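# Place yellow sponge beside blue foam block on desk

## Task

Set the yellow sponge down on the desk holding the blue foam block, directly beside that block with only a narrow gap. Every foam block must stay at its original spot without being rotated, nothing new may end up on the floor, and all cartons must remain standing on their desks. The robot must not fall over or finish tilted, and the result has to hold on its own without the robot supporting anything.

## Robot and tools

ROBOT. A Hello Robot Stretch 3 in a physics simulator, with one arm. It has a two-wheeled base (0.33 m long, 0.34 m wide), a lift that rides up a mast, and a telescoping arm pointing out of the robot's RIGHT side. The arm cannot reach forward, so to shift the gripper forward or back you drive the base. On-the-spot turns pivot about the point between the drive wheels, 0.05 m behind the front edge. With the arm pulled in and the wrist folded, the wrist pokes up to 0.06 m past the right side and a turn sweeps a 0.28 m radius; an unfolded, level wrist reaches beyond that circle. Loose objects may occasionally get nudged by something else.

FRAMES. Base frame: origin on the floor between the drive wheels, x forward, y left, z up. hand_pose is reported in the base frame, at the point where the closed fingertips meet; with all wrist joints at zero its x axis is up, y points back along the arm toward the mast, z toward the robot's rear. Fingertips are round pads 0.04 m wide and sit slightly nearer the wrist when wide open. The odometry frame is the base frame as it was when the scene began.

execute_actions. Argument "actions": a list with exactly one action, or empty (empty only returns state and images). One action may contain "base", "joints", or both, plus optional "contact_limits"; the parts start together and may finish at different times. "base" holds one command only, both relative to where the base last measured itself: {"translate_m": d} drives straight d metres (forward positive, -1 to 1); {"rotate_rad": d} turns in place d radians (counter-clockwise from above positive, -3.2 to 3.2). No sideways driving. "joints" is one object keyed by joint name, each value an absolute target (tolerance in brackets): lift_m 0 to 1.1 (±0.004), arm height; arm_m 0 to 0.52 (±0.004), extension; wrist_yaw_rad -1.345 to 4.42 (±0.02), 0 along the arm, positive swings toward the front, 3.0 folds over the base; wrist_pitch_rad -1.57 to 0.451 (±0.05), 0 level, negative tips fingertips down; wrist_roll_rad -2.911 to 2.911 (±0.02), 0 means fingers side by side and level; gripper_m -0.089 to 0.179 (±0.004), larger is wider, real fingertip gap is 0.007 m less near closed and 0.025 m less when wide open, zero below 0.007; head_pan_rad -3.953 to 1.73 (±0.02), 0 forward, positive left, -1.57 looks along the arm; head_tilt_rad -1.53 to 0.419 (±0.02), negative looks down. A joint or base left out may still be chasing its previous target without the status showing it. "contact_limits" accepts only arm_m: a motor_effort percentage (1 to 100) at which the arm motion halts with contact_stop (negative sign when retracting); lower is gentler but too low stops instantly; it also caps holding force until the next action. Optional "cameras": list from head_camera, nav_camera, wrist_camera, all; omitted, null or ["all"] gives all, [] none. Unknown keys, names or out-of-range values reject the whole call with no motion. If a result reports a stop, the rest of that reply's motion, wait and finished_scene calls are skipped.

wait: "seconds" 0 to 10; commands nothing, returns state and images. zoom_image: "camera" and "region" [x0, y0, x1, y1] in pixels of that camera's most recent full image, origin top-left, at most 504 by 504. finished_scene: "scene" is the current scene number; it ends the scene irreversibly after the last command has been held and reports success. The goal must be met and stable at that moment. Replying with no tool call ends everything.

RESULT LINES. base_status and joint_status tell how each commanded motion ended: "done" (for the base, wheels turned the full amount even if slipping), "off_target" (resting short and maybe still pushing), "contact_stop", "time_out", "torque_fault" (target dropped, holds where it stopped unless slack or off). on_its_own covers uncommanded parts; its "held at" value is the held target, not the actual position. Arm and lift stop on firm contact and go slack until next commanded; a slack lift may sink under load, keep pressing, or be pushed up when closing fingers on a surface. Base, wrist and head never contact-stop. Wrist servos under prolonged strain switch off for 10 s and go limp. motor_effort: percent of max, positive toward higher joint values, bracket is peak in the last action; readings are biased and noisy. Effort at rest outside its rest range suggests pushing or carrying. Positive wheel effort drives forward. base_odometry counts wheel rotation (slip included); heading -3.142 to 3.142, left positive. turned_by_wheels and turned_by_imu give turning since the previous result. base_tilt in degrees, forward and right positive, with a fixed offset up to about 4 degrees. lidar_m: 12 ranges in 30-degree sectors from the base origin, sector 1 straight ahead, counter-clockwise (4th left, 7th behind, 10th right), "-" nothing; scan plane 0.17 m high, range 0.15 to 12 m, misses glass, thin legs and table tops; mast and low lift hide parts of sectors 5, 6, 9, 10. wrist_depth_mm (45 to 1000) and head_depth_mm (280 to 4000, head image is sideways) are 7 by 7 grids of median depth, top-left first.

CAMERAS. head_camera (896x504, pinhole) and nav_camera (672x504, fisheye) ride on the head and follow pan/tilt; wrist_camera (644x364) is on the gripper.

SPEED. Full base speed (0.30 m/s, 1.9 rad/s) only with lift_m under 0.30, arm_m under 0.03 and wrist_yaw_rad over 2.54; otherwise 0.10 m/s and 0.63 rad/s. The simulation keeps running while you compose replies.

GRIPPER. Grip by commanding gripper_m below the object width (lower squeezes harder; excess triggers a stall guard and slipping). Release by going at least 0.02 above the contact value. Neither reading nor "done" proves a grasp. Re-squeeze with a different value.

AVOID. Fold or unfold the wrist only with lift_m 0.32 to 0.95, wrist_pitch_rad -0.4 and roll near 0; once folded, lift may go to 0.25. With wrist_yaw_rad below -0.4 keep pitch at -0.5 or lower. Pushing on something rigid with the gripper above about 0.45 m can tip the robot, more so with raised contact limits or a repeated push. Don't drive while gripping or pressing on fixed things, and watch for snagging furniture, especially reversing. If tilted: reverse the last move in small steps, free the gripper, and drop lift_m to about 0.2. Avoid drops, slams, hard hits and strong pushes, and never knock items to the floor or topple cartons.

Each tool is called after "Call:" in YAML: its name, and indented under it one key for each argument.

## Session

Call:
execute_actions:
  actions: []

Scene clock: 0.00 s.
base_odometry: x=+0.000 y=+0.000 heading=+0.000 (m, m, rad; odometry frame)
turned_by_wheels: +0.000 (rad since the last result)
turned_by_imu: +0.000 (rad since the last result)
base_tilt: forward=-1.8 right=+0.4 (deg)
lidar_m: 2.50 2.19 1.77 1.82 2.06 1.50 2.01 1.76 1.23 1.09 2.26 2.35
head_depth_mm: 1702 2597 2613 2607 2070 2662 2108 / 1704 2703 2733 2754 2144 2748 2099 / 1807 2846 2854 2888 2659 2834 2089 / 1877 2877 3009 3071 3049 2873 2091 / 1900 2907 3187 3182 3233 3055 2061 / 1911 2953 3334 3279 3355 3037 2077 / 1914 2741 2824 2836 2881 2793 2055
base_status: not commanded
joint_positions: lift_m=+0.385 arm_m=+0.000 wrist_yaw_rad=+2.931 wrist_pitch_rad=-0.424 wrist_roll_rad=-0.002 gripper_m=+0.037 head_pan_rad=+0.020 head_tilt_rad=-0.006
joint_status: not commanded
motor_effort: left_wheel=+0 right_wheel=+0 lift_m=+25 arm_m=+1 wrist_yaw_rad=+0 wrist_pitch_rad=+4 wrist_roll_rad=+0 gripper_m=+0 head_pan_rad=+0 head_tilt_rad=+1 (%)
hand_pose: x=+0.0256 y=+0.0741 z=+0.3963 quat_wxyz=(+0.221, +0.702, +0.076, +0.673) (m; base frame)
wrist_depth_mm: - - - - - - - / - - - - - - - / - - - - - - - / - - 980 955 922 909 903 / 813 - 784 779 785 739 728 / 671 662 - 629 - 620 595 / 572 567 - 555 536 532 529
pictures: head_camera (sideways: a quarter turn clockwise sets it upright), nav_camera (sideways: a quarter turn counterclockwise sets it upright), wrist_camera
Images, in order (width x height): head_camera 896x504, nav_camera 672x504, wrist_camera 644x364.

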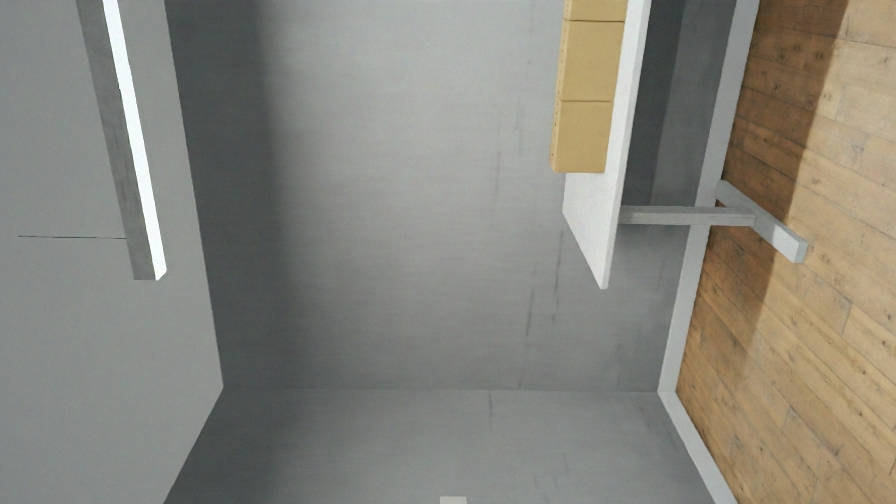

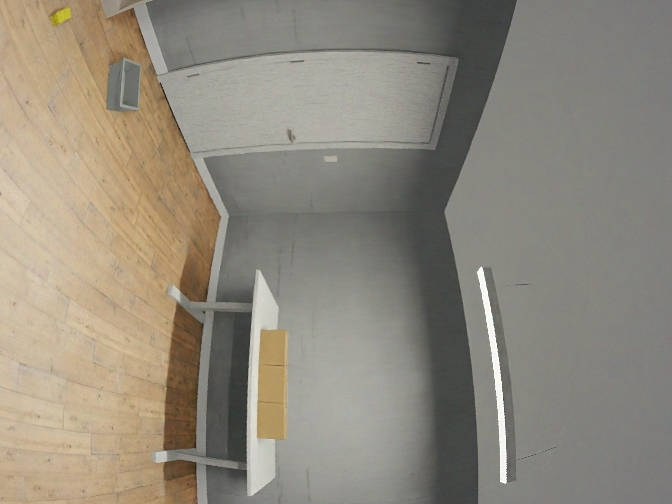

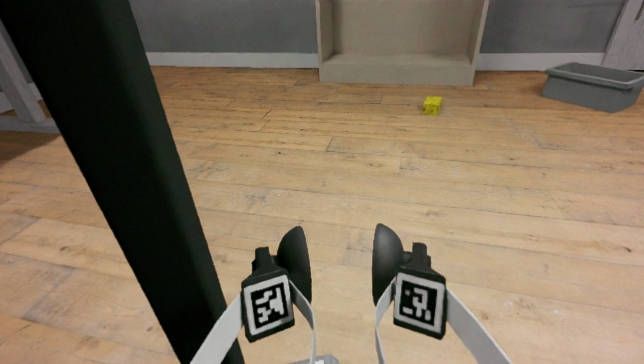

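Call:
execute_actions:
  actions:
    - {"joints":{"head_pan_rad":1.5,"head_tilt_rad":-0.5}}
  cameras: ["head_camera","nav_camera"]

Call:
execute_actions:
  actions:
    - {"joints":{"head_pan_rad":-1.4,"head_tilt_rad":-0.4}}
  cameras: ["head_camera","nav_camera"]

Call:
execute_actions:
  actions:
    - {"joints":{"head_pan_rad":-3.1,"head_tilt_rad":-0.4}}
  cameras: ["head_camera","nav_camera"]

Scene clock: 1.97 s.
base_odometry: x=+0.000 y=+0.000 heading=+0.000 (m, m, rad; odometry frame)
turned_by_wheels: +0.000 (rad since the last result)
turned_by_imu: +0.000 (rad since the last result)
base_tilt: forward=-1.8 right=+0.6 (deg)
lidar_m: 2.50 2.18 1.77 1.81 2.06 1.50 2.01 1.76 1.22 1.09 2.27 2.34
head_depth_mm: 1635 1735 1867 2100 1974 1561 1288 / 1687 1796 1985 2153 1973 1542 1278 / 1689 1813 1985 2215 1958 1537 1279 / 1856 2018 2214 2390 1945 1536 1273 / 1904 2086 2314 2512 1942 1517 1268 / 1993 2182 2401 2592 1929 1516 1254 / 2063 2288 2549 2588 1910 1514 1252
base_status: not commanded
joint_positions: lift_m=+0.385 arm_m=+0.000 wrist_yaw_rad=+2.931 wrist_pitch_rad=-0.424 wrist_roll_rad=-0.002 gripper_m=+0.037 head_pan_rad=+1.493 head_tilt_rad=-0.494
joint_status: all done
motor_effort: left_wheel=+0(0) right_wheel=+0(0) lift_m=+26(25) arm_m=-1(1) wrist_yaw_rad=+1(1) wrist_pitch_rad=+4(3) wrist_roll_rad=+0(0) gripper_m=+0(0) head_pan_rad=+4(56) head_tilt_rad=-3(26) (%)
hand_pose: x=+0.0256 y=+0.0741 z=+0.3963 quat_wxyz=(+0.221, +0.702, +0.076, +0.673) (m; base frame)
wrist_depth_mm: - - - - - - - / - - - - - - - / - - - - - - - / - - 985 915 916 935 891 / 823 - 767 776 764 719 727 / 674 659 - 640 - 615 601 / 571 562 - 549 528 527 524
pictures: head_camera (sideways: a quarter turn clockwise sets it upright), nav_camera (sideways: a quarter turn counterclockwise sets it upright)
Images, in order (width x height): head_camera 896x504, nav_camera 672x504.

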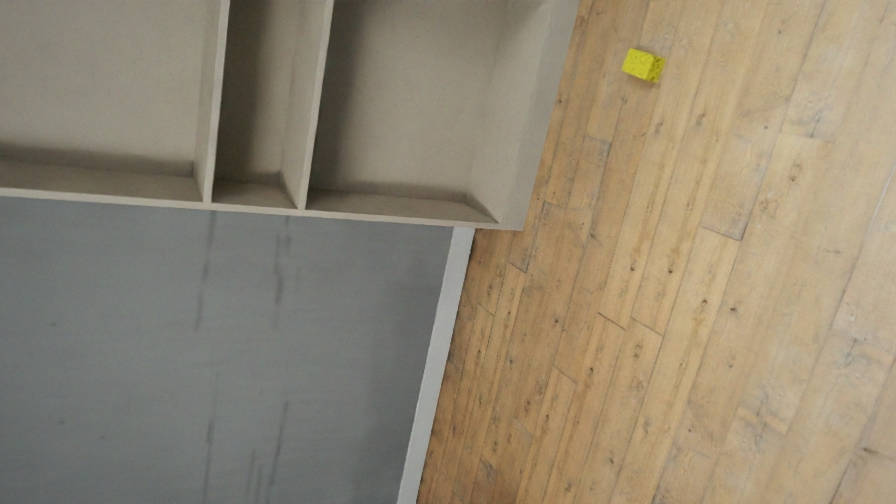

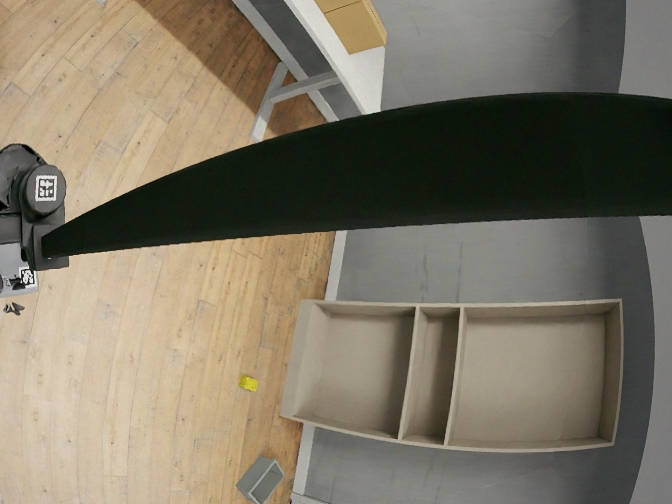

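Scene clock: 3.80 s.
base_odometry: x=+0.000 y=+0.000 heading=+0.000 (m, m, rad; odometry frame)
turned_by_wheels: +0.000 (rad since the last result)
turned_by_imu: +0.000 (rad since the last result)
base_tilt: forward=-1.9 right=+0.5 (deg)
lidar_m: 2.49 2.18 1.77 1.82 2.06 1.49 2.01 1.76 1.23 1.09 2.27 2.35
head_depth_mm: 1429 1516 1624 1052 1037 1680 1353 / 1515 1614 1717 1105 1132 1677 1354 / 1610 1719 1849 1173 1369 1608 1355 / 1707 1834 1967 1237 1734 1607 1342 / 1837 1988 2157 1316 1947 1648 1339 / 1974 2150 2351 2409 2164 1652 1338 / 2149 2364 2606 2804 2140 1644 1321
base_status: not commanded
joint_positions: lift_m=+0.385 arm_m=+0.000 wrist_yaw_rad=+2.931 wrist_pitch_rad=-0.424 wrist_roll_rad=-0.002 gripper_m=+0.037 head_pan_rad=-1.393 head_tilt_rad=-0.409
joint_status: all done
motor_effort: left_wheel=+0(0) right_wheel=+0(0) lift_m=+25(25) arm_m=+0(0) wrist_yaw_rad=+0(1) wrist_pitch_rad=+4(4) wrist_roll_rad=+0(0) gripper_m=+0(0) head_pan_rad=-5(57) head_tilt_rad=+4(11) (%)
hand_pose: x=+0.0256 y=+0.0741 z=+0.3963 quat_wxyz=(+0.221, +0.702, +0.076, +0.673) (m; base frame)
wrist_depth_mm: - - - - - - - / - - - - - - - / - - - - - - - / - - 949 947 924 896 875 / 805 - 772 756 764 735 729 / 677 657 - 615 - 611 616 / 567 561 - 550 527 541 530
pictures: head_camera (sideways: a quarter turn clockwise sets it upright), nav_camera (sideways: a quarter turn counterclockwise sets it upright)
Images, in order (width x height): head_camera 896x504, nav_camera 672x504.

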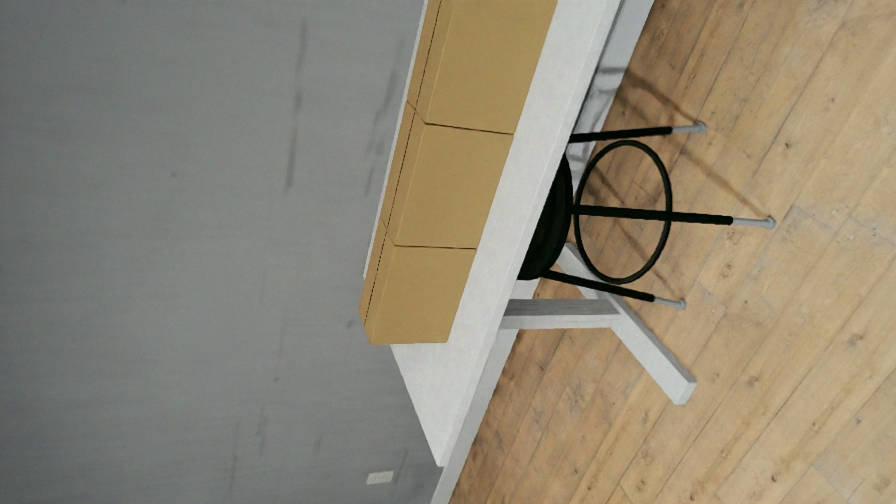

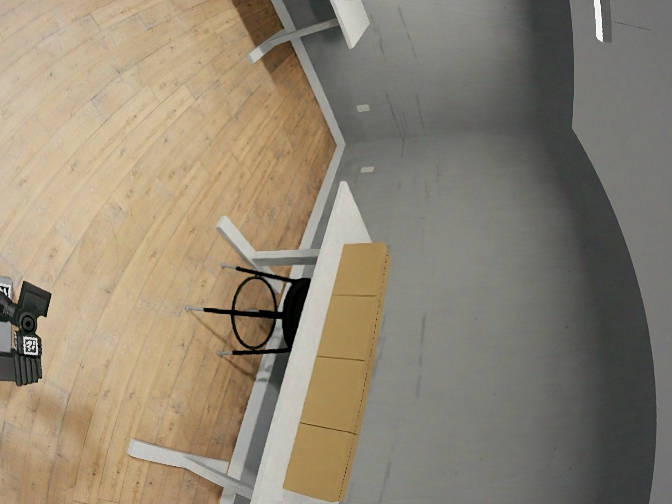

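Scene clock: 5.17 s.
base_odometry: x=+0.000 y=+0.000 heading=+0.000 (m, m, rad; odometry frame)
turned_by_wheels: +0.000 (rad since the last result)
turned_by_imu: +0.000 (rad since the last result)
base_tilt: forward=-1.8 right=+0.5 (deg)
lidar_m: 2.50 2.18 1.77 1.82 2.06 1.50 2.01 1.76 1.23 1.09 2.27 2.35
head_depth_mm: 1620 1734 1844 1454 2096 1693 1354 / 1698 1794 1935 1438 2016 1677 1351 / 1774 1902 2053 2189 2163 1647 1349 / 1848 2014 2159 2358 2157 1650 1337 / 1967 2100 2313 2518 2159 1645 1330 / 2063 2247 2468 2638 2132 1647 1329 / 2007 2103 2226 2366 2119 1634 1322
base_status: not commanded
joint_positions: lift_m=+0.385 arm_m=+0.000 wrist_yaw_rad=+2.931 wrist_pitch_rad=-0.424 wrist_roll_rad=-0.002 gripper_m=+0.037 head_pan_rad=-3.093 head_tilt_rad=-0.409
joint_status: all done
motor_effort: left_wheel=+0(0) right_wheel=+1(0) lift_m=+26(25) arm_m=+0(0) wrist_yaw_rad=+0(2) wrist_pitch_rad=+4(4) wrist_roll_rad=+0(0) gripper_m=+0(0) head_pan_rad=-5(56) head_tilt_rad=+4(5) (%)
hand_pose: x=+0.0256 y=+0.0741 z=+0.3963 quat_wxyz=(+0.221, +0.702, +0.076, +0.673) (m; base frame)
wrist_depth_mm: - - - - - - - / - - - - - - - / - - - - - - - / - - - 935 936 932 877 / 819 - 777 769 773 743 729 / 672 667 - 627 - 623 610 / 580 561 - 551 530 538 530
pictures: head_camera (sideways: a quarter turn clockwise sets it upright), nav_camera (sideways: a quarter turn counterclockwise sets it upright)
Images, in order (width x height): head_camera 896x504, nav_camera 672x504.

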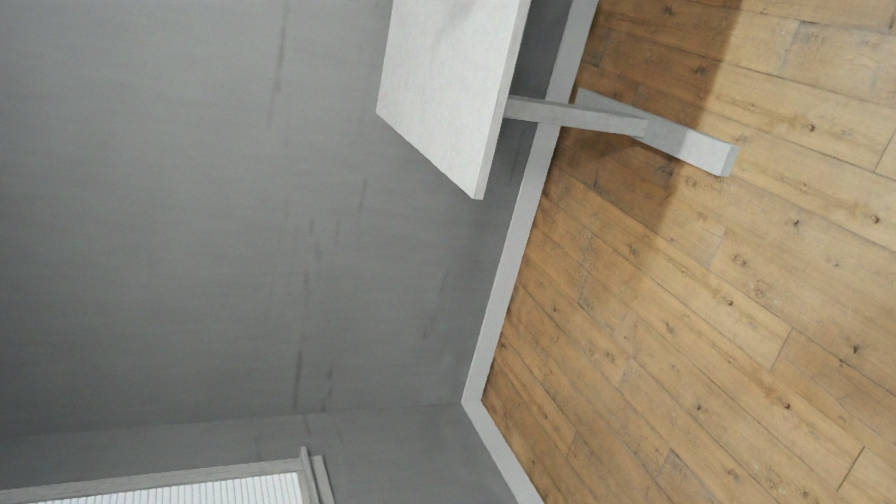

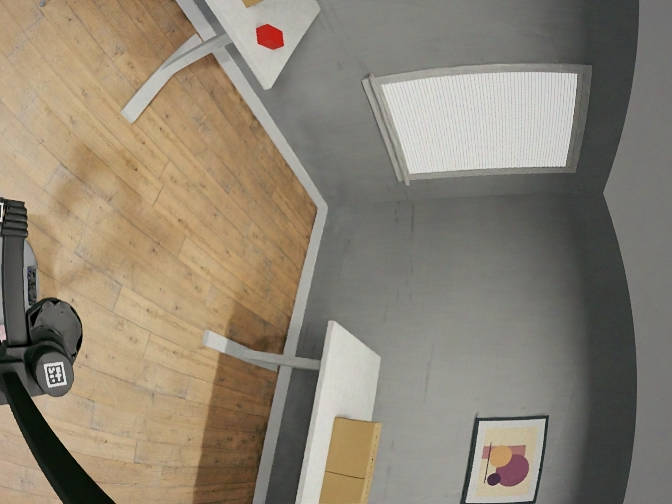

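Call:
execute_actions:
  actions:
    - {"base":{"rotate_rad":1.457},"joints":{"lift_m":0.27,"head_pan_rad":-0.3,"head_tilt_rad":-0.7}}
  cameras: ["head_camera"]

Call:
execute_actions:
  actions:
    - {"base":{"translate_m":1.0},"joints":{"head_pan_rad":-0.9,"head_tilt_rad":-1.1}}
  cameras: ["head_camera","nav_camera"]

Scene clock: 9.53 s.
base_odometry: x=+0.000 y=+0.000 heading=+1.457 (m, m, rad; odometry frame)
turned_by_wheels: +1.457 (rad since the last result)
turned_by_imu: +1.444 (rad since the last result)
base_tilt: forward=-1.8 right=+0.5 (deg)
lidar_m: 1.82 1.77 1.95 1.49 1.83 1.23 1.31 1.55 2.35 2.50 2.25 1.77
head_depth_mm: 1759 1990 2295 1947 1647 1360 1174 / 1709 1987 2277 2023 1630 1355 1163 / 1695 1886 2154 2012 1613 1351 1162 / 1701 1928 2169 1983 1597 1339 1162 / 1713 1958 2194 1959 1597 1345 1154 / 1696 1859 2141 1963 1586 1331 1149 / 1747 1993 2259 1944 1580 1331 1146
base_status: done
joint_positions: lift_m=+0.270 arm_m=+0.000 wrist_yaw_rad=+2.931 wrist_pitch_rad=-0.425 wrist_roll_rad=-0.002 gripper_m=+0.037 head_pan_rad=-0.307 head_tilt_rad=-0.692
joint_status: all done
motor_effort: left_wheel=-3(8) right_wheel=+1(7) lift_m=+18(21) arm_m=+0(0) wrist_yaw_rad=+1(1) wrist_pitch_rad=+5(4) wrist_roll_rad=+0(0) gripper_m=+0(0) head_pan_rad=+4(56) head_tilt_rad=-4(23) (%)
hand_pose: x=+0.0255 y=+0.0739 z=+0.2813 quat_wxyz=(+0.221, +0.702, +0.076, +0.672) (m; base frame)
wrist_depth_mm: - - - - - - - / - - - - - - - / - - - - 971 927 882 / 804 - 760 740 725 706 690 / 637 - 614 606 599 573 564 / 534 517 - 506 - 480 478 / 452 - - - 410 418 412
pictures: head_camera (sideways: a quarter turn clockwise sets it upright)
Images, in order (width x height): head_camera 896x504.

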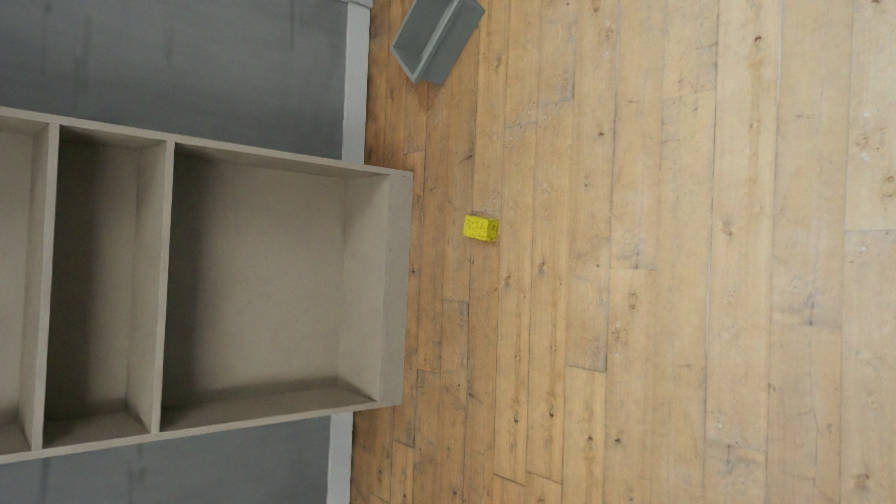

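Scene clock: 14.57 s.
base_odometry: x=+0.114 y=+0.994 heading=+1.457 (m, m, rad; odometry frame)
turned_by_wheels: +0.000 (rad since the last result)
turned_by_imu: -0.002 (rad since the last result)
base_tilt: forward=-1.8 right=+0.7 (deg)
lidar_m: 0.83 1.41 1.15 1.61 1.98 2.15 2.08 2.96 2.69 1.92 1.04 1.08
head_depth_mm: 1692 1839 1588 1464 1316 1207 1103 / 1573 1806 1587 1452 1311 1197 1103 / 1369 1732 1610 1441 1301 1223 - / 1141 1368 1521 1430 1296 1217 - / 1174 1428 1490 1427 1288 1182 - / 1099 1320 1453 1405 1279 1168 1084 / 1037 1228 1416 1368 1274 1166 1079
base_status: done
joint_positions: lift_m=+0.270 arm_m=+0.000 wrist_yaw_rad=+2.931 wrist_pitch_rad=-0.425 wrist_roll_rad=-0.002 gripper_m=+0.037 head_pan_rad=-0.894 head_tilt_rad=-1.087
joint_status: all done
motor_effort: left_wheel=-2(7) right_wheel=+1(6) lift_m=+19(18) arm_m=+0(0) wrist_yaw_rad=+2(0) wrist_pitch_rad=+4(4) wrist_roll_rad=+0(0) gripper_m=+0(1) head_pan_rad=-4(43) head_tilt_rad=-5(29) (%)
hand_pose: x=+0.0255 y=+0.0739 z=+0.2813 quat_wxyz=(+0.221, +0.702, +0.076, +0.672) (m; base frame)
wrist_depth_mm: - - - - - - - / - - - - - - - / - - - - 937 911 915 / 807 - 762 742 723 708 701 / 636 - 616 609 610 567 560 / 520 516 - 518 - 483 470 / 452 - - - 415 423 414
pictures: head_camera (sideways: a quarter turn clockwise sets it upright), nav_camera (sideways: a quarter turn counterclockwise sets it upright)
Images, in order (width x height): head_camera 896x504, nav_camera 672x504.

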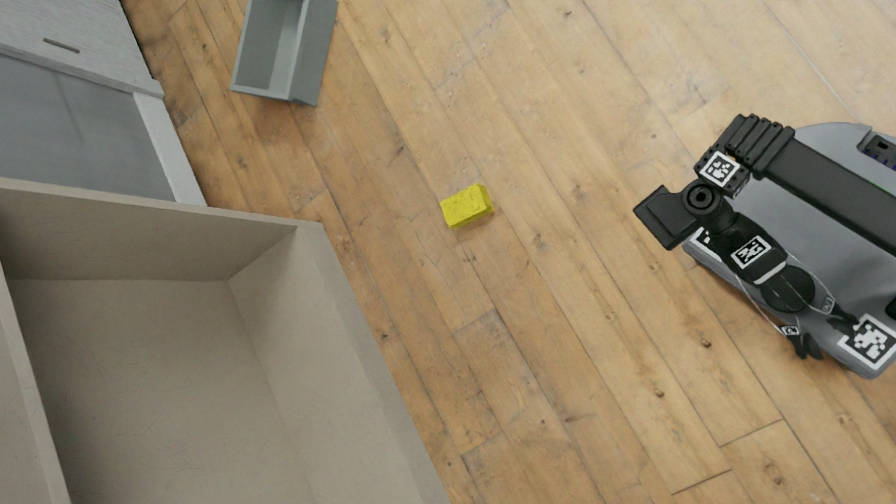

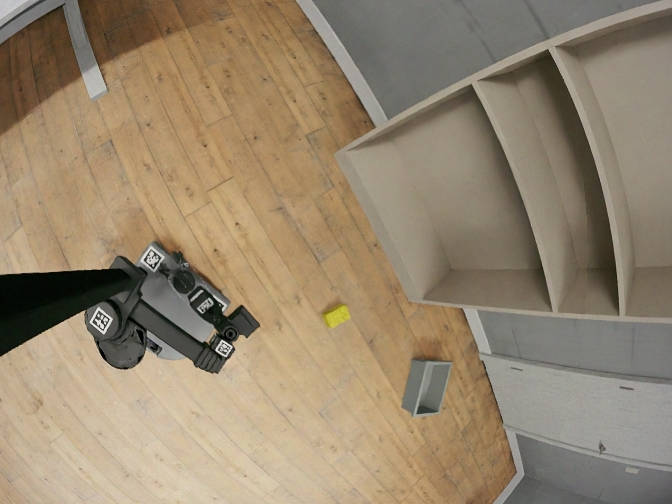

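Call:
execute_actions:
  actions:
    - {"base":{"translate_m":0.27},"joints":{"lift_m":0.335,"head_pan_rad":-1.5,"head_tilt_rad":-1.2,"gripper_m":0.06}}
  cameras: []

Call:
execute_actions:
  actions:
    - {"joints":{"wrist_yaw_rad":1.06,"arm_m":0.15}}
  cameras: []

Call:
execute_actions:
  actions:
    - {"joints":{"wrist_pitch_rad":-1.57,"gripper_m":0.15,"arm_m":0.25}}

Scene clock: 19.77 s.
base_odometry: x=+0.144 y=+1.262 heading=+1.457 (m, m, rad; odometry frame)
turned_by_wheels: +0.000 (rad since the last result)
turned_by_imu: -0.001 (rad since the last result)
base_tilt: forward=-1.9 right=+0.6 (deg)
lidar_m: 0.89 1.10 1.51 1.07 1.87 2.41 2.56 3.15 2.80 1.52 0.91 0.57
head_depth_mm: 1829 1663 1515 1394 1289 1200 1109 / 1813 1644 1502 1381 1279 1205 - / 1803 1596 1493 1376 1291 - - / 1796 1561 1476 1349 1296 - - / 1742 1601 1481 1358 1256 1184 1097 / 1537 1297 1398 1351 1250 1168 1091 / 990 1303 1337 1292 1240 1167 1087
base_status: done
joint_positions: lift_m=+0.335 arm_m=+0.000 wrist_yaw_rad=+2.931 wrist_pitch_rad=-0.426 wrist_roll_rad=-0.002 gripper_m=+0.060 head_pan_rad=-1.494 head_tilt_rad=-1.185
joint_status: all done
motor_effort: left_wheel=-2(9) right_wheel=+2(6) lift_m=+31(32) arm_m=+0(1) wrist_yaw_rad=+1(0) wrist_pitch_rad=+4(4) wrist_roll_rad=+0(0) gripper_m=+1(92) head_pan_rad=-5(46) head_tilt_rad=-6(17) (%)
hand_pose: x=+0.0255 y=+0.0738 z=+0.3456 quat_wxyz=(+0.222, +0.702, +0.076, +0.672) (m; base frame)
wrist_depth_mm: - - - - - - - / - - - - - - - / - - - - - - - / 935 - 894 867 839 793 783 / 739 - 730 688 699 663 649 / 603 604 - 581 568 557 547 / 513 511 - 510 486 480 474
pictures: none
No camera images: the call's "cameras" was empty. Leave "cameras" out to get every camera's image.

Scene clock: 22.13 s.
base_odometry: x=+0.144 y=+1.262 heading=+1.457 (m, m, rad; odometry frame)
turned_by_wheels: +0.000 (rad since the last result)
turned_by_imu: +0.000 (rad since the last result)
base_tilt: forward=-1.6 right=+0.6 (deg)
lidar_m: 0.89 1.10 1.50 1.08 1.86 2.41 2.56 3.14 2.81 1.52 0.91 0.57
head_depth_mm: 1836 1658 1516 1388 1286 1199 1111 / 1817 1640 1499 1372 1269 1200 - / 1802 1582 1502 1389 1286 - - / 1776 1576 1481 1363 1276 - - / 1747 1610 1477 1348 1260 1171 1091 / 1539 1284 1387 1348 1246 1166 1093 / 989 1302 1343 1294 1239 1157 1090
base_status: not commanded
joint_positions: lift_m=+0.335 arm_m=+0.150 wrist_yaw_rad=+1.063 wrist_pitch_rad=-0.426 wrist_roll_rad=-0.002 gripper_m=+0.060 head_pan_rad=-1.494 head_tilt_rad=-1.185
joint_status: all done
motor_effort: left_wheel=-2(2) right_wheel=+2(2) lift_m=+31(31) arm_m=+7(6) wrist_yaw_rad=-3(1) wrist_pitch_rad=+4(4) wrist_roll_rad=+0(0) gripper_m=-1(1) head_pan_rad=-4(4) head_tilt_rad=-6(6) (%)
hand_pose: x=+0.1738 y=-0.4033 z=+0.3456 quat_wxyz=(+0.672, +0.479, -0.519, +0.222) (m; base frame)
wrist_depth_mm: 471 541 558 584 603 602 449 / 464 589 590 623 643 645 461 / 450 624 660 684 733 653 521 / 445 634 684 675 651 606 734 / 486 555 571 536 544 566 631 / 594 501 513 530 550 566 550 / 527 516 489 503 469 488 470
pictures: none
No camera images: the call's "cameras" was empty. Leave "cameras" out to get every camera's image.

Scene clock: 24.10 s.
base_odometry: x=+0.144 y=+1.262 heading=+1.457 (m, m, rad; odometry frame)
turned_by_wheels: +0.000 (rad since the last result)
turned_by_imu: +0.000 (rad since the last result)
base_tilt: forward=-1.8 right=+0.7 (deg)
lidar_m: 0.89 1.10 1.51 1.07 1.86 2.41 2.56 3.14 2.80 1.52 0.91 0.57
head_depth_mm: 1838 1663 1508 1385 1291 1196 1114 / 1811 1636 1505 1376 1275 1204 - / 1800 1586 1497 1357 1270 - - / 1785 1572 1484 1324 1278 - - / 1745 1616 1468 1354 1260 1176 1086 / 1553 1284 1399 1342 1243 1163 1093 / 990 1301 1336 1296 1245 1158 1084
base_status: not commanded
joint_positions: lift_m=+0.335 arm_m=+0.250 wrist_yaw_rad=+1.062 wrist_pitch_rad=-1.561 wrist_roll_rad=-0.002 gripper_m=+0.150 head_pan_rad=-1.494 head_tilt_rad=-1.185
joint_status: all done
joint sent to its limit — the command would take wrist_pitch_rad past its lower limit, so that joint was sent only as far as its limit.
motor_effort: left_wheel=-2(2) right_wheel=+1(2) lift_m=+31(31) arm_m=+7(6) wrist_yaw_rad=-2(3) wrist_pitch_rad=-2(4) wrist_roll_rad=+0(0) gripper_m=+0(99) head_pan_rad=-4(4) head_tilt_rad=-6(6) (%)
hand_pose: x=-0.0404 y=-0.3842 z=+0.2169 quat_wxyz=(+0.686, +0.683, -0.180, -0.174) (m; base frame)
wrist_depth_mm: 358 356 355 352 350 307 346 / 364 364 364 360 357 314 350 / 382 376 371 369 370 358 355 / 384 380 376 380 372 366 365 / 392 386 388 382 379 377 371 / - - 391 393 393 389 380 / - - 406 406 399 392 396
pictures: head_camera (sideways: a quarter turn clockwise sets it upright), nav_camera (sideways: a quarter turn counterclockwise sets it upright), wrist_camera
Images, in order (width x height): head_camera 896x504, nav_camera 672x504, wrist_camera 644x364.

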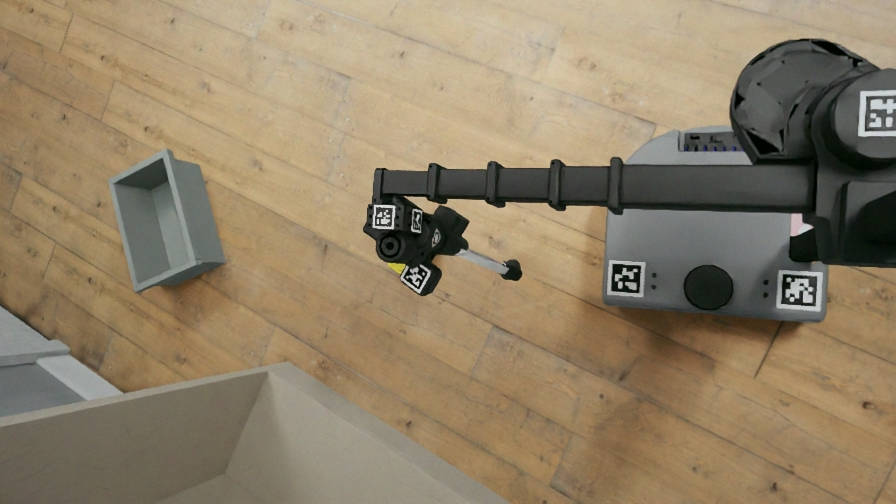

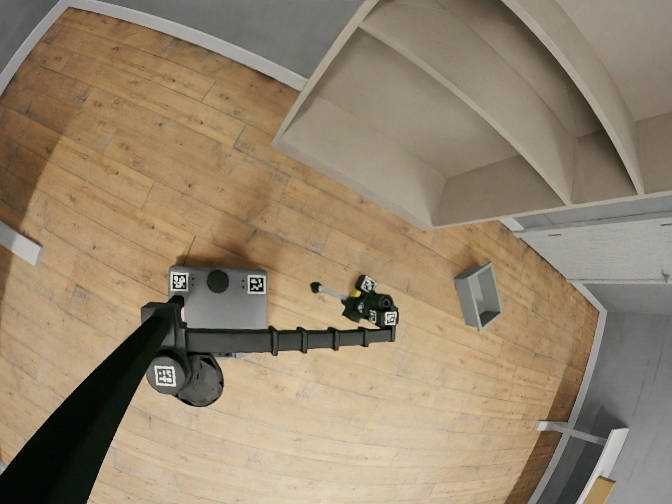

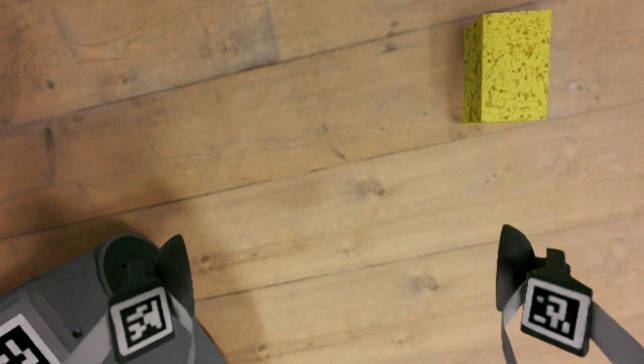

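Call:
execute_actions:
  actions:
    - {"base":{"translate_m":0.03},"joints":{"arm_m":0.46,"lift_m":0.22}}
  cameras: ["wrist_camera","head_camera"]

Scene clock: 28.50 s.
base_odometry: x=+0.148 y=+1.292 heading=+1.457 (m, m, rad; odometry frame)
turned_by_wheels: +0.000 (rad since the last result)
turned_by_imu: -0.001 (rad since the last result)
base_tilt: forward=-1.6 right=+0.5 (deg)
lidar_m: 0.86 1.06 1.49 1.07 1.84 2.44 2.44 3.17 2.82 0.92 0.88 0.54
head_depth_mm: 1826 1654 1514 1388 1285 1192 1116 / 1827 1648 1486 1375 1274 1202 - / 1809 1592 1505 1386 1266 - - / 1785 1581 1510 1346 1277 - - / 1727 1612 1465 1356 1261 1172 1089 / 1016 1245 1387 1346 1252 1167 1091 / 1008 1287 1339 1276 1246 1159 1089
base_status: done
joint_positions: lift_m=+0.220 arm_m=+0.460 wrist_yaw_rad=+1.062 wrist_pitch_rad=-1.562 wrist_roll_rad=-0.002 gripper_m=+0.150 head_pan_rad=-1.494 head_tilt_rad=-1.185
joint_status: all done
motor_effort: left_wheel=-2(4) right_wheel=+1(5) lift_m=+18(27) arm_m=+7(6) wrist_yaw_rad=-2(2) wrist_pitch_rad=-2(2) wrist_roll_rad=+0(0) gripper_m=+1(0) head_pan_rad=-4(4) head_tilt_rad=-7(6) (%)
hand_pose: x=-0.0406 y=-0.5941 z=+0.1026 quat_wxyz=(+0.685, +0.683, -0.180, -0.175) (m; base frame)
wrist_depth_mm: 251 247 246 243 243 241 238 / 256 253 250 251 248 245 244 / 260 260 256 254 255 251 250 / 268 267 263 219 256 256 255 / 274 270 268 220 263 262 260 / 280 278 274 227 267 269 262 / 287 288 280 279 274 271 271
pictures: head_camera (sideways: a quarter turn clockwise sets it upright), wrist_camera
Images, in order (width x height): head_camera 896x504, wrist_camera 644x364.

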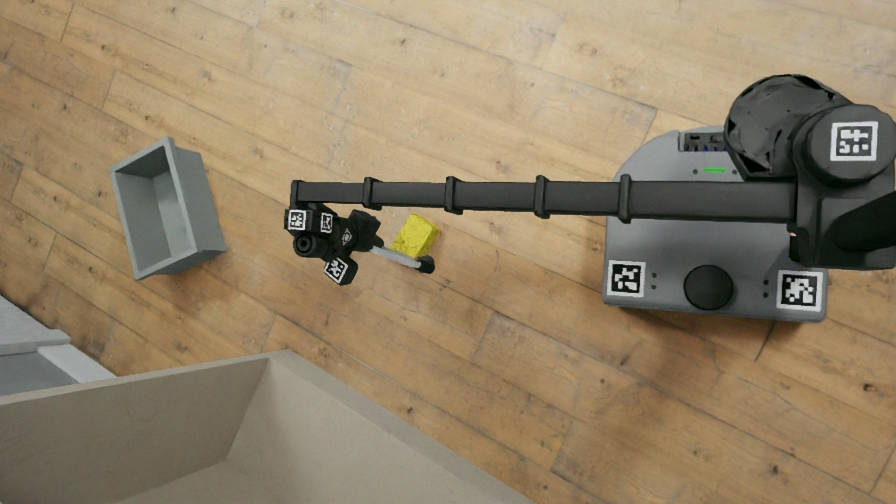

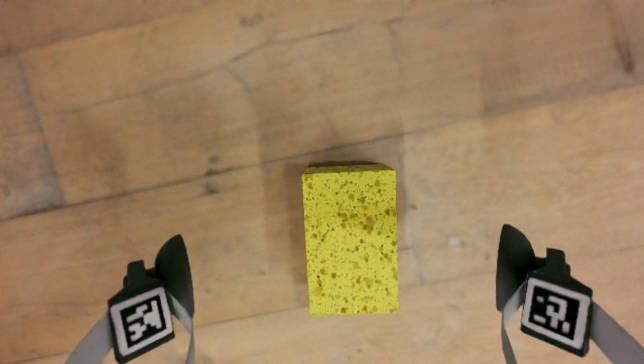

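Call:
execute_actions:
  actions:
    - {"joints":{"lift_m":0.145,"gripper_m":0.11}}
  cameras: ["wrist_camera"]

Scene clock: 30.27 s.
base_odometry: x=+0.148 y=+1.292 heading=+1.457 (m, m, rad; odometry frame)
turned_by_wheels: +0.000 (rad since the last result)
turned_by_imu: +0.000 (rad since the last result)
base_tilt: forward=-1.8 right=+0.7 (deg)
lidar_m: 0.86 1.06 1.49 1.07 1.85 2.43 2.45 3.17 2.82 0.92 0.87 0.54
head_depth_mm: 1820 1651 1521 1388 1287 1191 1118 / 1813 1643 1501 1386 1277 1201 1101 / 1790 1598 1507 1377 1273 - - / 1793 1574 1512 1345 1280 - - / 1725 1606 1470 1354 1260 1170 1087 / 1019 1245 1379 1348 1254 1169 1098 / 1005 1283 1336 1273 1242 1161 1086
base_status: not commanded
joint_positions: lift_m=+0.145 arm_m=+0.460 wrist_yaw_rad=+1.062 wrist_pitch_rad=-1.562 wrist_roll_rad=-0.002 gripper_m=+0.110 head_pan_rad=-1.494 head_tilt_rad=-1.185
joint_status: all done
motor_effort: left_wheel=-2(2) right_wheel=+1(2) lift_m=+18(17) arm_m=+7(7) wrist_yaw_rad=-2(2) wrist_pitch_rad=-2(2) wrist_roll_rad=+0(0) gripper_m=-1(100) head_pan_rad=-4(4) head_tilt_rad=-6(6) (%)
hand_pose: x=-0.0406 y=-0.5941 z=+0.0276 quat_wxyz=(+0.685, +0.683, -0.180, -0.175) (m; base frame)
wrist_depth_mm: 179 177 176 174 172 171 170 / 182 181 178 177 176 175 174 / 185 186 183 181 180 179 177 / 190 189 187 183 182 183 181 / 195 192 190 143 144 186 185 / 199 198 195 147 146 - 189 / 204 202 200 151 149 195 192
pictures: wrist_camera
Images, in order (width x height): wrist_camera 644x364.

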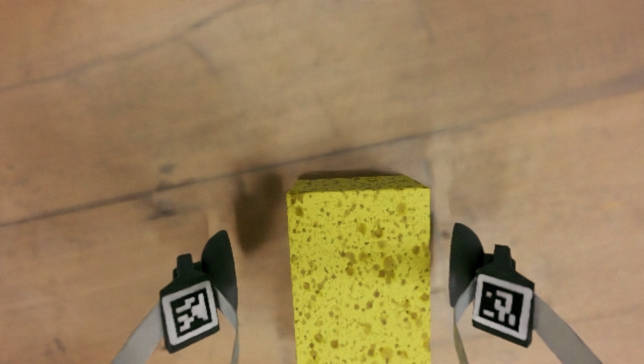

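Call:
execute_actions:
  actions:
    - {"joints":{"gripper_m":0.035}}
  cameras: ["wrist_camera"]

Call:
execute_actions:
  actions:
    - {"joints":{"lift_m":0.6,"arm_m":0.0,"head_pan_rad":1.2,"head_tilt_rad":-0.35}}

Scene clock: 32.00 s.
base_odometry: x=+0.148 y=+1.292 heading=+1.457 (m, m, rad; odometry frame)
turned_by_wheels: +0.000 (rad since the last result)
turned_by_imu: +0.000 (rad since the last result)
base_tilt: forward=-1.7 right=+0.6 (deg)
lidar_m: 0.86 1.06 1.49 1.07 1.84 2.44 2.44 3.19 2.82 0.92 0.88 0.54
head_depth_mm: 1839 1651 1512 1388 1280 1192 1119 / 1815 1641 1495 1385 1280 1200 1098 / 1803 1595 1510 1379 1272 - - / 1787 1584 1514 1348 1275 - - / 1726 1611 1474 1356 1259 1168 1090 / 1020 1242 1377 1348 1253 1170 1097 / 1006 1282 1345 1279 1245 1156 1092
base_status: not commanded
joint_positions: lift_m=+0.145 arm_m=+0.460 wrist_yaw_rad=+1.062 wrist_pitch_rad=-1.562 wrist_roll_rad=-0.002 gripper_m=+0.036 head_pan_rad=-1.494 head_tilt_rad=-1.185
joint_status: all done
motor_effort: left_wheel=-2(2) right_wheel=+1(1) lift_m=+18(18) arm_m=+6(6) wrist_yaw_rad=-1(1) wrist_pitch_rad=-2(2) wrist_roll_rad=+0(0) gripper_m=-15(100) head_pan_rad=-4(4) head_tilt_rad=-6(7) (%)
hand_pose: x=-0.0406 y=-0.5941 z=+0.0276 quat_wxyz=(+0.685, +0.683, -0.180, -0.175) (m; base frame)
wrist_depth_mm: 178 177 176 174 173 172 171 / 183 181 180 177 176 174 173 / 186 185 183 182 180 179 177 / 190 189 187 175 182 182 182 / 195 193 191 142 142 187 185 / 198 198 195 144 144 190 189 / 204 201 201 148 149 195 193
pictures: wrist_camera
Images, in order (width x height): wrist_camera 644x364.

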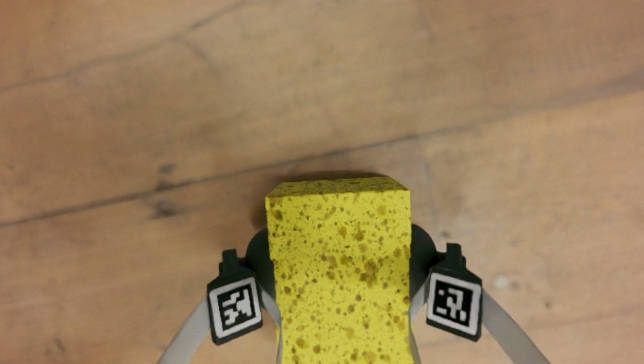

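Scene clock: 36.97 s.
base_odometry: x=+0.148 y=+1.292 heading=+1.457 (m, m, rad; odometry frame)
turned_by_wheels: +0.000 (rad since the last result)
turned_by_imu: -0.001 (rad since the last result)
base_tilt: forward=-1.6 right=+0.5 (deg)
lidar_m: 0.86 1.06 1.49 1.07 1.85 2.44 2.44 3.16 2.82 0.93 0.87 0.54
head_depth_mm: 1294 1383 1501 1621 1766 1772 1417 / 1292 1370 1480 1612 1755 1762 1408 / 1274 1368 1466 1589 1723 1752 1401 / 1268 1355 1446 1572 1728 1746 1385 / 1253 1350 1450 1559 1702 1744 1385 / 1239 1340 1426 1492 1142 1602 1347 / 1243 1324 1414 1477 1030 1275 1349
base_status: not commanded
joint_positions: lift_m=+0.600 arm_m=+0.000 wrist_yaw_rad=+1.062 wrist_pitch_rad=-1.562 wrist_roll_rad=-0.002 gripper_m=+0.036 head_pan_rad=+1.193 head_tilt_rad=-0.359
joint_status: all done
motor_effort: left_wheel=-2(2) right_wheel=+1(1) lift_m=+32(32) arm_m=-6(6) wrist_yaw_rad=+0(0) wrist_pitch_rad=-2(2) wrist_roll_rad=+0(0) gripper_m=-16(16) head_pan_rad=+4(54) head_tilt_rad=+4(37) (%)
hand_pose: x=-0.0407 y=-0.1349 z=+0.4820 quat_wxyz=(+0.685, +0.683, -0.180, -0.175) (m; base frame)
wrist_depth_mm: 614 605 605 595 607 592 599 / 623 615 617 617 609 603 601 / 639 627 627 616 621 624 607 / 650 648 651 142 622 613 618 / 668 664 - 141 142 642 640 / 682 695 - 145 144 654 646 / 690 689 - 148 149 677 646
pictures: head_camera (sideways: a quarter turn clockwise sets it upright), nav_camera (sideways: a quarter turn counterclockwise sets it upright), wrist_camera
Images, in order (width x height): head_camera 896x504, nav_camera 672x504, wrist_camera 644x364.

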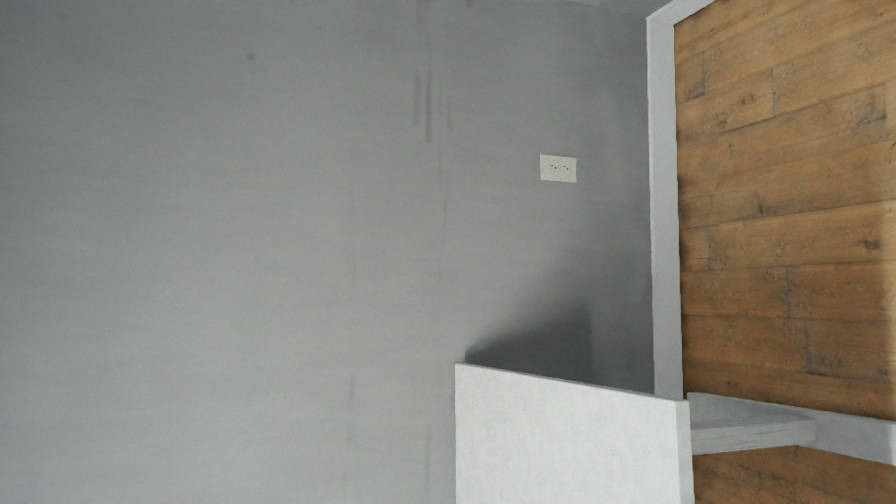

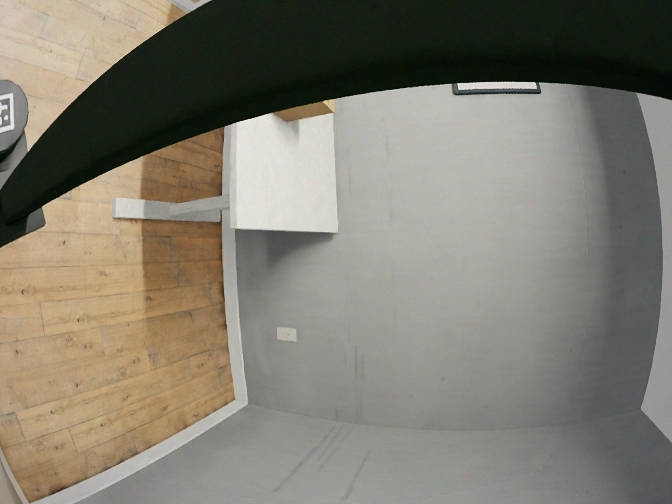

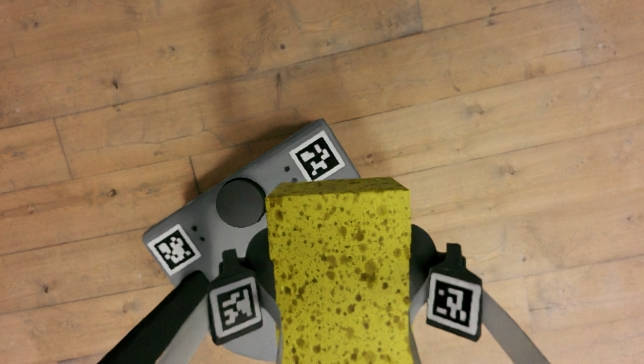

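Call:
execute_actions:
  actions:
    - {"base":{"rotate_rad":0.8},"joints":{"head_pan_rad":1.0,"head_tilt_rad":-0.3,"lift_m":0.8}}
  cameras: ["head_camera","nav_camera"]

Scene clock: 40.63 s.
base_odometry: x=+0.148 y=+1.292 heading=+2.257 (m, m, rad; odometry frame)
turned_by_wheels: +0.800 (rad since the last result)
turned_by_imu: +0.794 (rad since the last result)
base_tilt: forward=-1.8 right=+0.6 (deg)
lidar_m: 1.39 1.07 1.61 1.79 2.61 2.59 3.19 2.27 0.92 0.81 0.54 0.93
head_depth_mm: 1266 1331 1390 1470 1168 1595 1473 / 1339 1404 1475 1536 1160 905 1348 / 1417 1488 1581 1646 1144 945 1453 / 1479 1555 1683 1721 1080 1710 1450 / 1577 1679 1811 1816 1117 1843 1437 / 1704 1823 1961 1246 1187 1833 1441 / 1839 1965 2129 1344 1290 1817 1437
base_status: done
joint_positions: lift_m=+0.800 arm_m=+0.000 wrist_yaw_rad=+1.062 wrist_pitch_rad=-1.563 wrist_roll_rad=-0.002 gripper_m=+0.036 head_pan_rad=+1.007 head_tilt_rad=-0.310
joint_status: all done
motor_effort: left_wheel=-2(5) right_wheel=+2(4) lift_m=+31(32) arm_m=-6(6) wrist_yaw_rad=-2(0) wrist_pitch_rad=-2(2) wrist_roll_rad=+0(0) gripper_m=-16(15) head_pan_rad=-4(27) head_tilt_rad=+4(9) (%)
hand_pose: x=-0.0408 y=-0.1348 z=+0.6820 quat_wxyz=(+0.685, +0.684, -0.180, -0.175) (m; base frame)
wrist_depth_mm: 815 803 786 796 766 680 680 / 828 812 788 796 807 784 699 / 825 844 819 804 805 805 780 / 861 845 850 143 788 840 801 / 873 881 854 141 142 837 826 / 876 882 - 145 144 871 846 / 933 919 892 147 148 881 859
pictures: head_camera (sideways: a quarter turn clockwise sets it upright), nav_camera (sideways: a quarter turn counterclockwise sets it upright)
Images, in order (width x height): head_camera 896x504, nav_camera 672x504.

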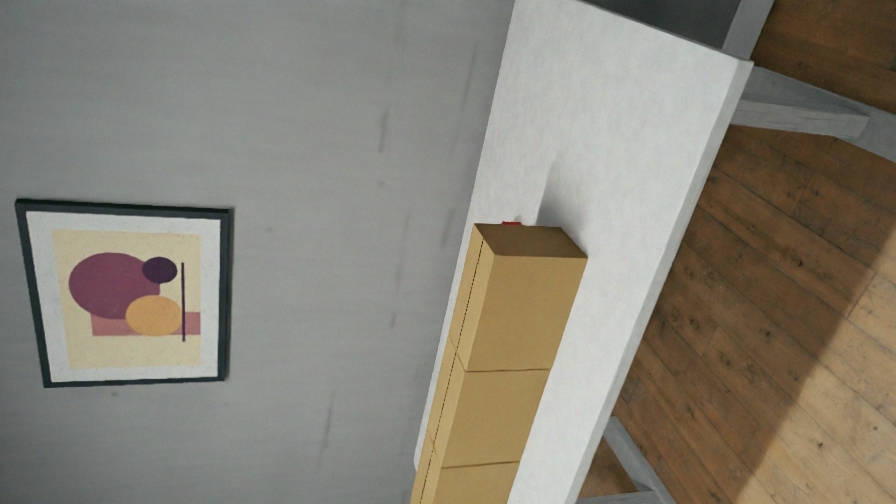

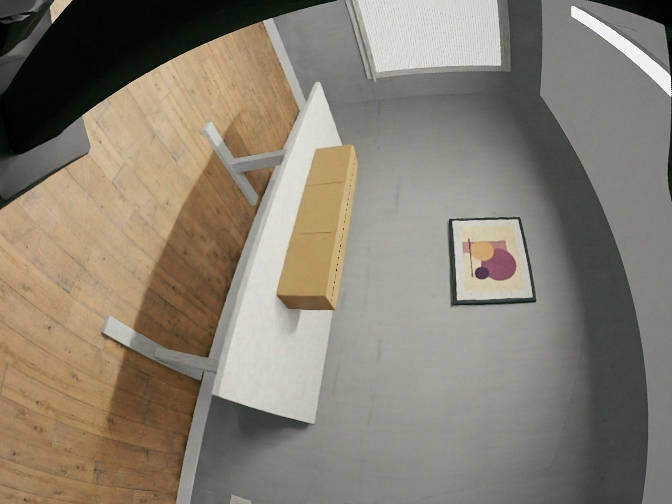

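Call:
execute_actions:
  actions:
    - {"base":{"rotate_rad":-3.08},"joints":{"head_pan_rad":0.2,"head_tilt_rad":-0.4,"lift_m":1.09,"arm_m":0.04,"wrist_yaw_rad":0.0}}
  cameras: ["head_camera"]

Call:
execute_actions:
  actions:
    - {"base":{"translate_m":1.0}}
  cameras: ["head_camera"]

Scene clock: 49.23 s.
base_odometry: x=+0.148 y=+1.292 heading=-0.823 (m, m, rad; odometry frame)
turned_by_wheels: -3.080 (rad since the last result)
turned_by_imu: -3.062 (rad since the last result)
base_tilt: forward=-1.7 right=+0.5 (deg)
lidar_m: 2.82 2.04 0.92 0.81 0.80 0.95 1.48 1.07 1.64 1.79 2.39 2.38
head_depth_mm: 3040 3269 3527 3343 2255 1703 1368 / 2951 3253 3311 3257 2263 1700 1365 / 2869 3112 2703 3348 2247 1682 1355 / 2825 3086 3123 3274 2241 1672 1359 / 2742 2958 3169 3063 2208 1679 1351 / 2696 2891 3173 3212 2182 1662 1337 / 2652 2877 3054 3134 2173 1606 1337
base_status: done
joint_positions: lift_m=+1.090 arm_m=+0.040 wrist_yaw_rad=+0.003 wrist_pitch_rad=-1.563 wrist_roll_rad=-0.002 gripper_m=+0.036 head_pan_rad=+0.207 head_tilt_rad=-0.395
joint_status: all done
motor_effort: left_wheel=+2(6) right_wheel=-1(4) lift_m=+31(33) arm_m=+6(7) wrist_yaw_rad=-4(3) wrist_pitch_rad=-2(2) wrist_roll_rad=+0(0) gripper_m=-15(15) head_pan_rad=-4(50) head_tilt_rad=-3(13) (%)
hand_pose: x=-0.0217 y=-0.1625 z=+0.9720 quat_wxyz=(+0.503, +0.499, -0.500, -0.497) (m; base frame)
wrist_depth_mm: - - - - - - - / - - - - - - - / - - - - - - - / - - - 148 - - - / - - - 141 141 - - / - - - 144 144 - - / - - - 148 149 - -
pictures: head_camera (sideways: a quarter turn clockwise sets it upright)
Images, in order (width x height): head_camera 896x504.

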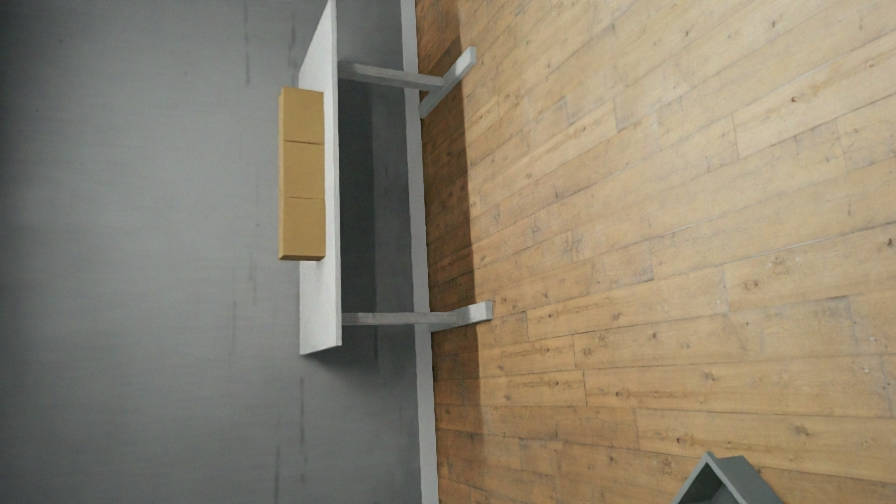

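Scene clock: 60.20 s.
base_odometry: x=+0.828 y=+0.558 heading=-0.823 (m, m, rad; odometry frame)
turned_by_wheels: +0.000 (rad since the last result)
turned_by_imu: -0.003 (rad since the last result)
base_tilt: forward=-1.8 right=+0.5 (deg)
lidar_m: 2.20 1.86 1.47 1.22 1.20 1.26 2.08 1.98 2.25 2.18 1.82 2.79
head_depth_mm: 2144 2312 2442 2304 2234 1700 1371 / 2091 2257 2388 2685 2228 1702 1373 / 2047 2227 2325 2646 2238 1696 1359 / 2011 2153 2249 2564 2218 1687 1362 / 1959 2130 2227 2493 2183 1677 1356 / 1919 2049 2194 1998 2118 1662 1344 / 1891 2031 2173 2373 2185 1657 1341
base_status: done
joint_positions: lift_m=+1.090 arm_m=+0.040 wrist_yaw_rad=+0.003 wrist_pitch_rad=-1.563 wrist_roll_rad=-0.002 gripper_m=+0.036 head_pan_rad=+0.207 head_tilt_rad=-0.395
joint_status: not commanded
motor_effort: left_wheel=+2(9) right_wheel=-2(1) lift_m=+31(31) arm_m=+7(6) wrist_yaw_rad=-2(3) wrist_pitch_rad=-2(2) wrist_roll_rad=+0(0) gripper_m=-15(15) head_pan_rad=-5(4) head_tilt_rad=-3(2) (%)
hand_pose: x=-0.0217 y=-0.1625 z=+0.9720 quat_wxyz=(+0.503, +0.499, -0.500, -0.497) (m; base frame)
wrist_depth_mm: - - - - - - - / - - - - - - - / - - - - - - - / - - - 148 - - - / - - - 142 142 - - / - - - 144 144 - - / - - - 147 148 - -
pictures: head_camera (sideways: a quarter turn clockwise sets it upright)
Images, in order (width x height): head_camera 896x504.

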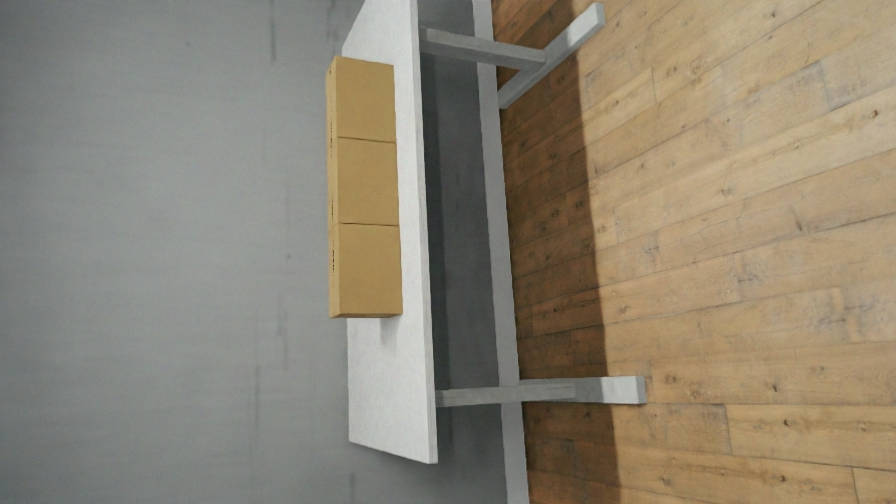

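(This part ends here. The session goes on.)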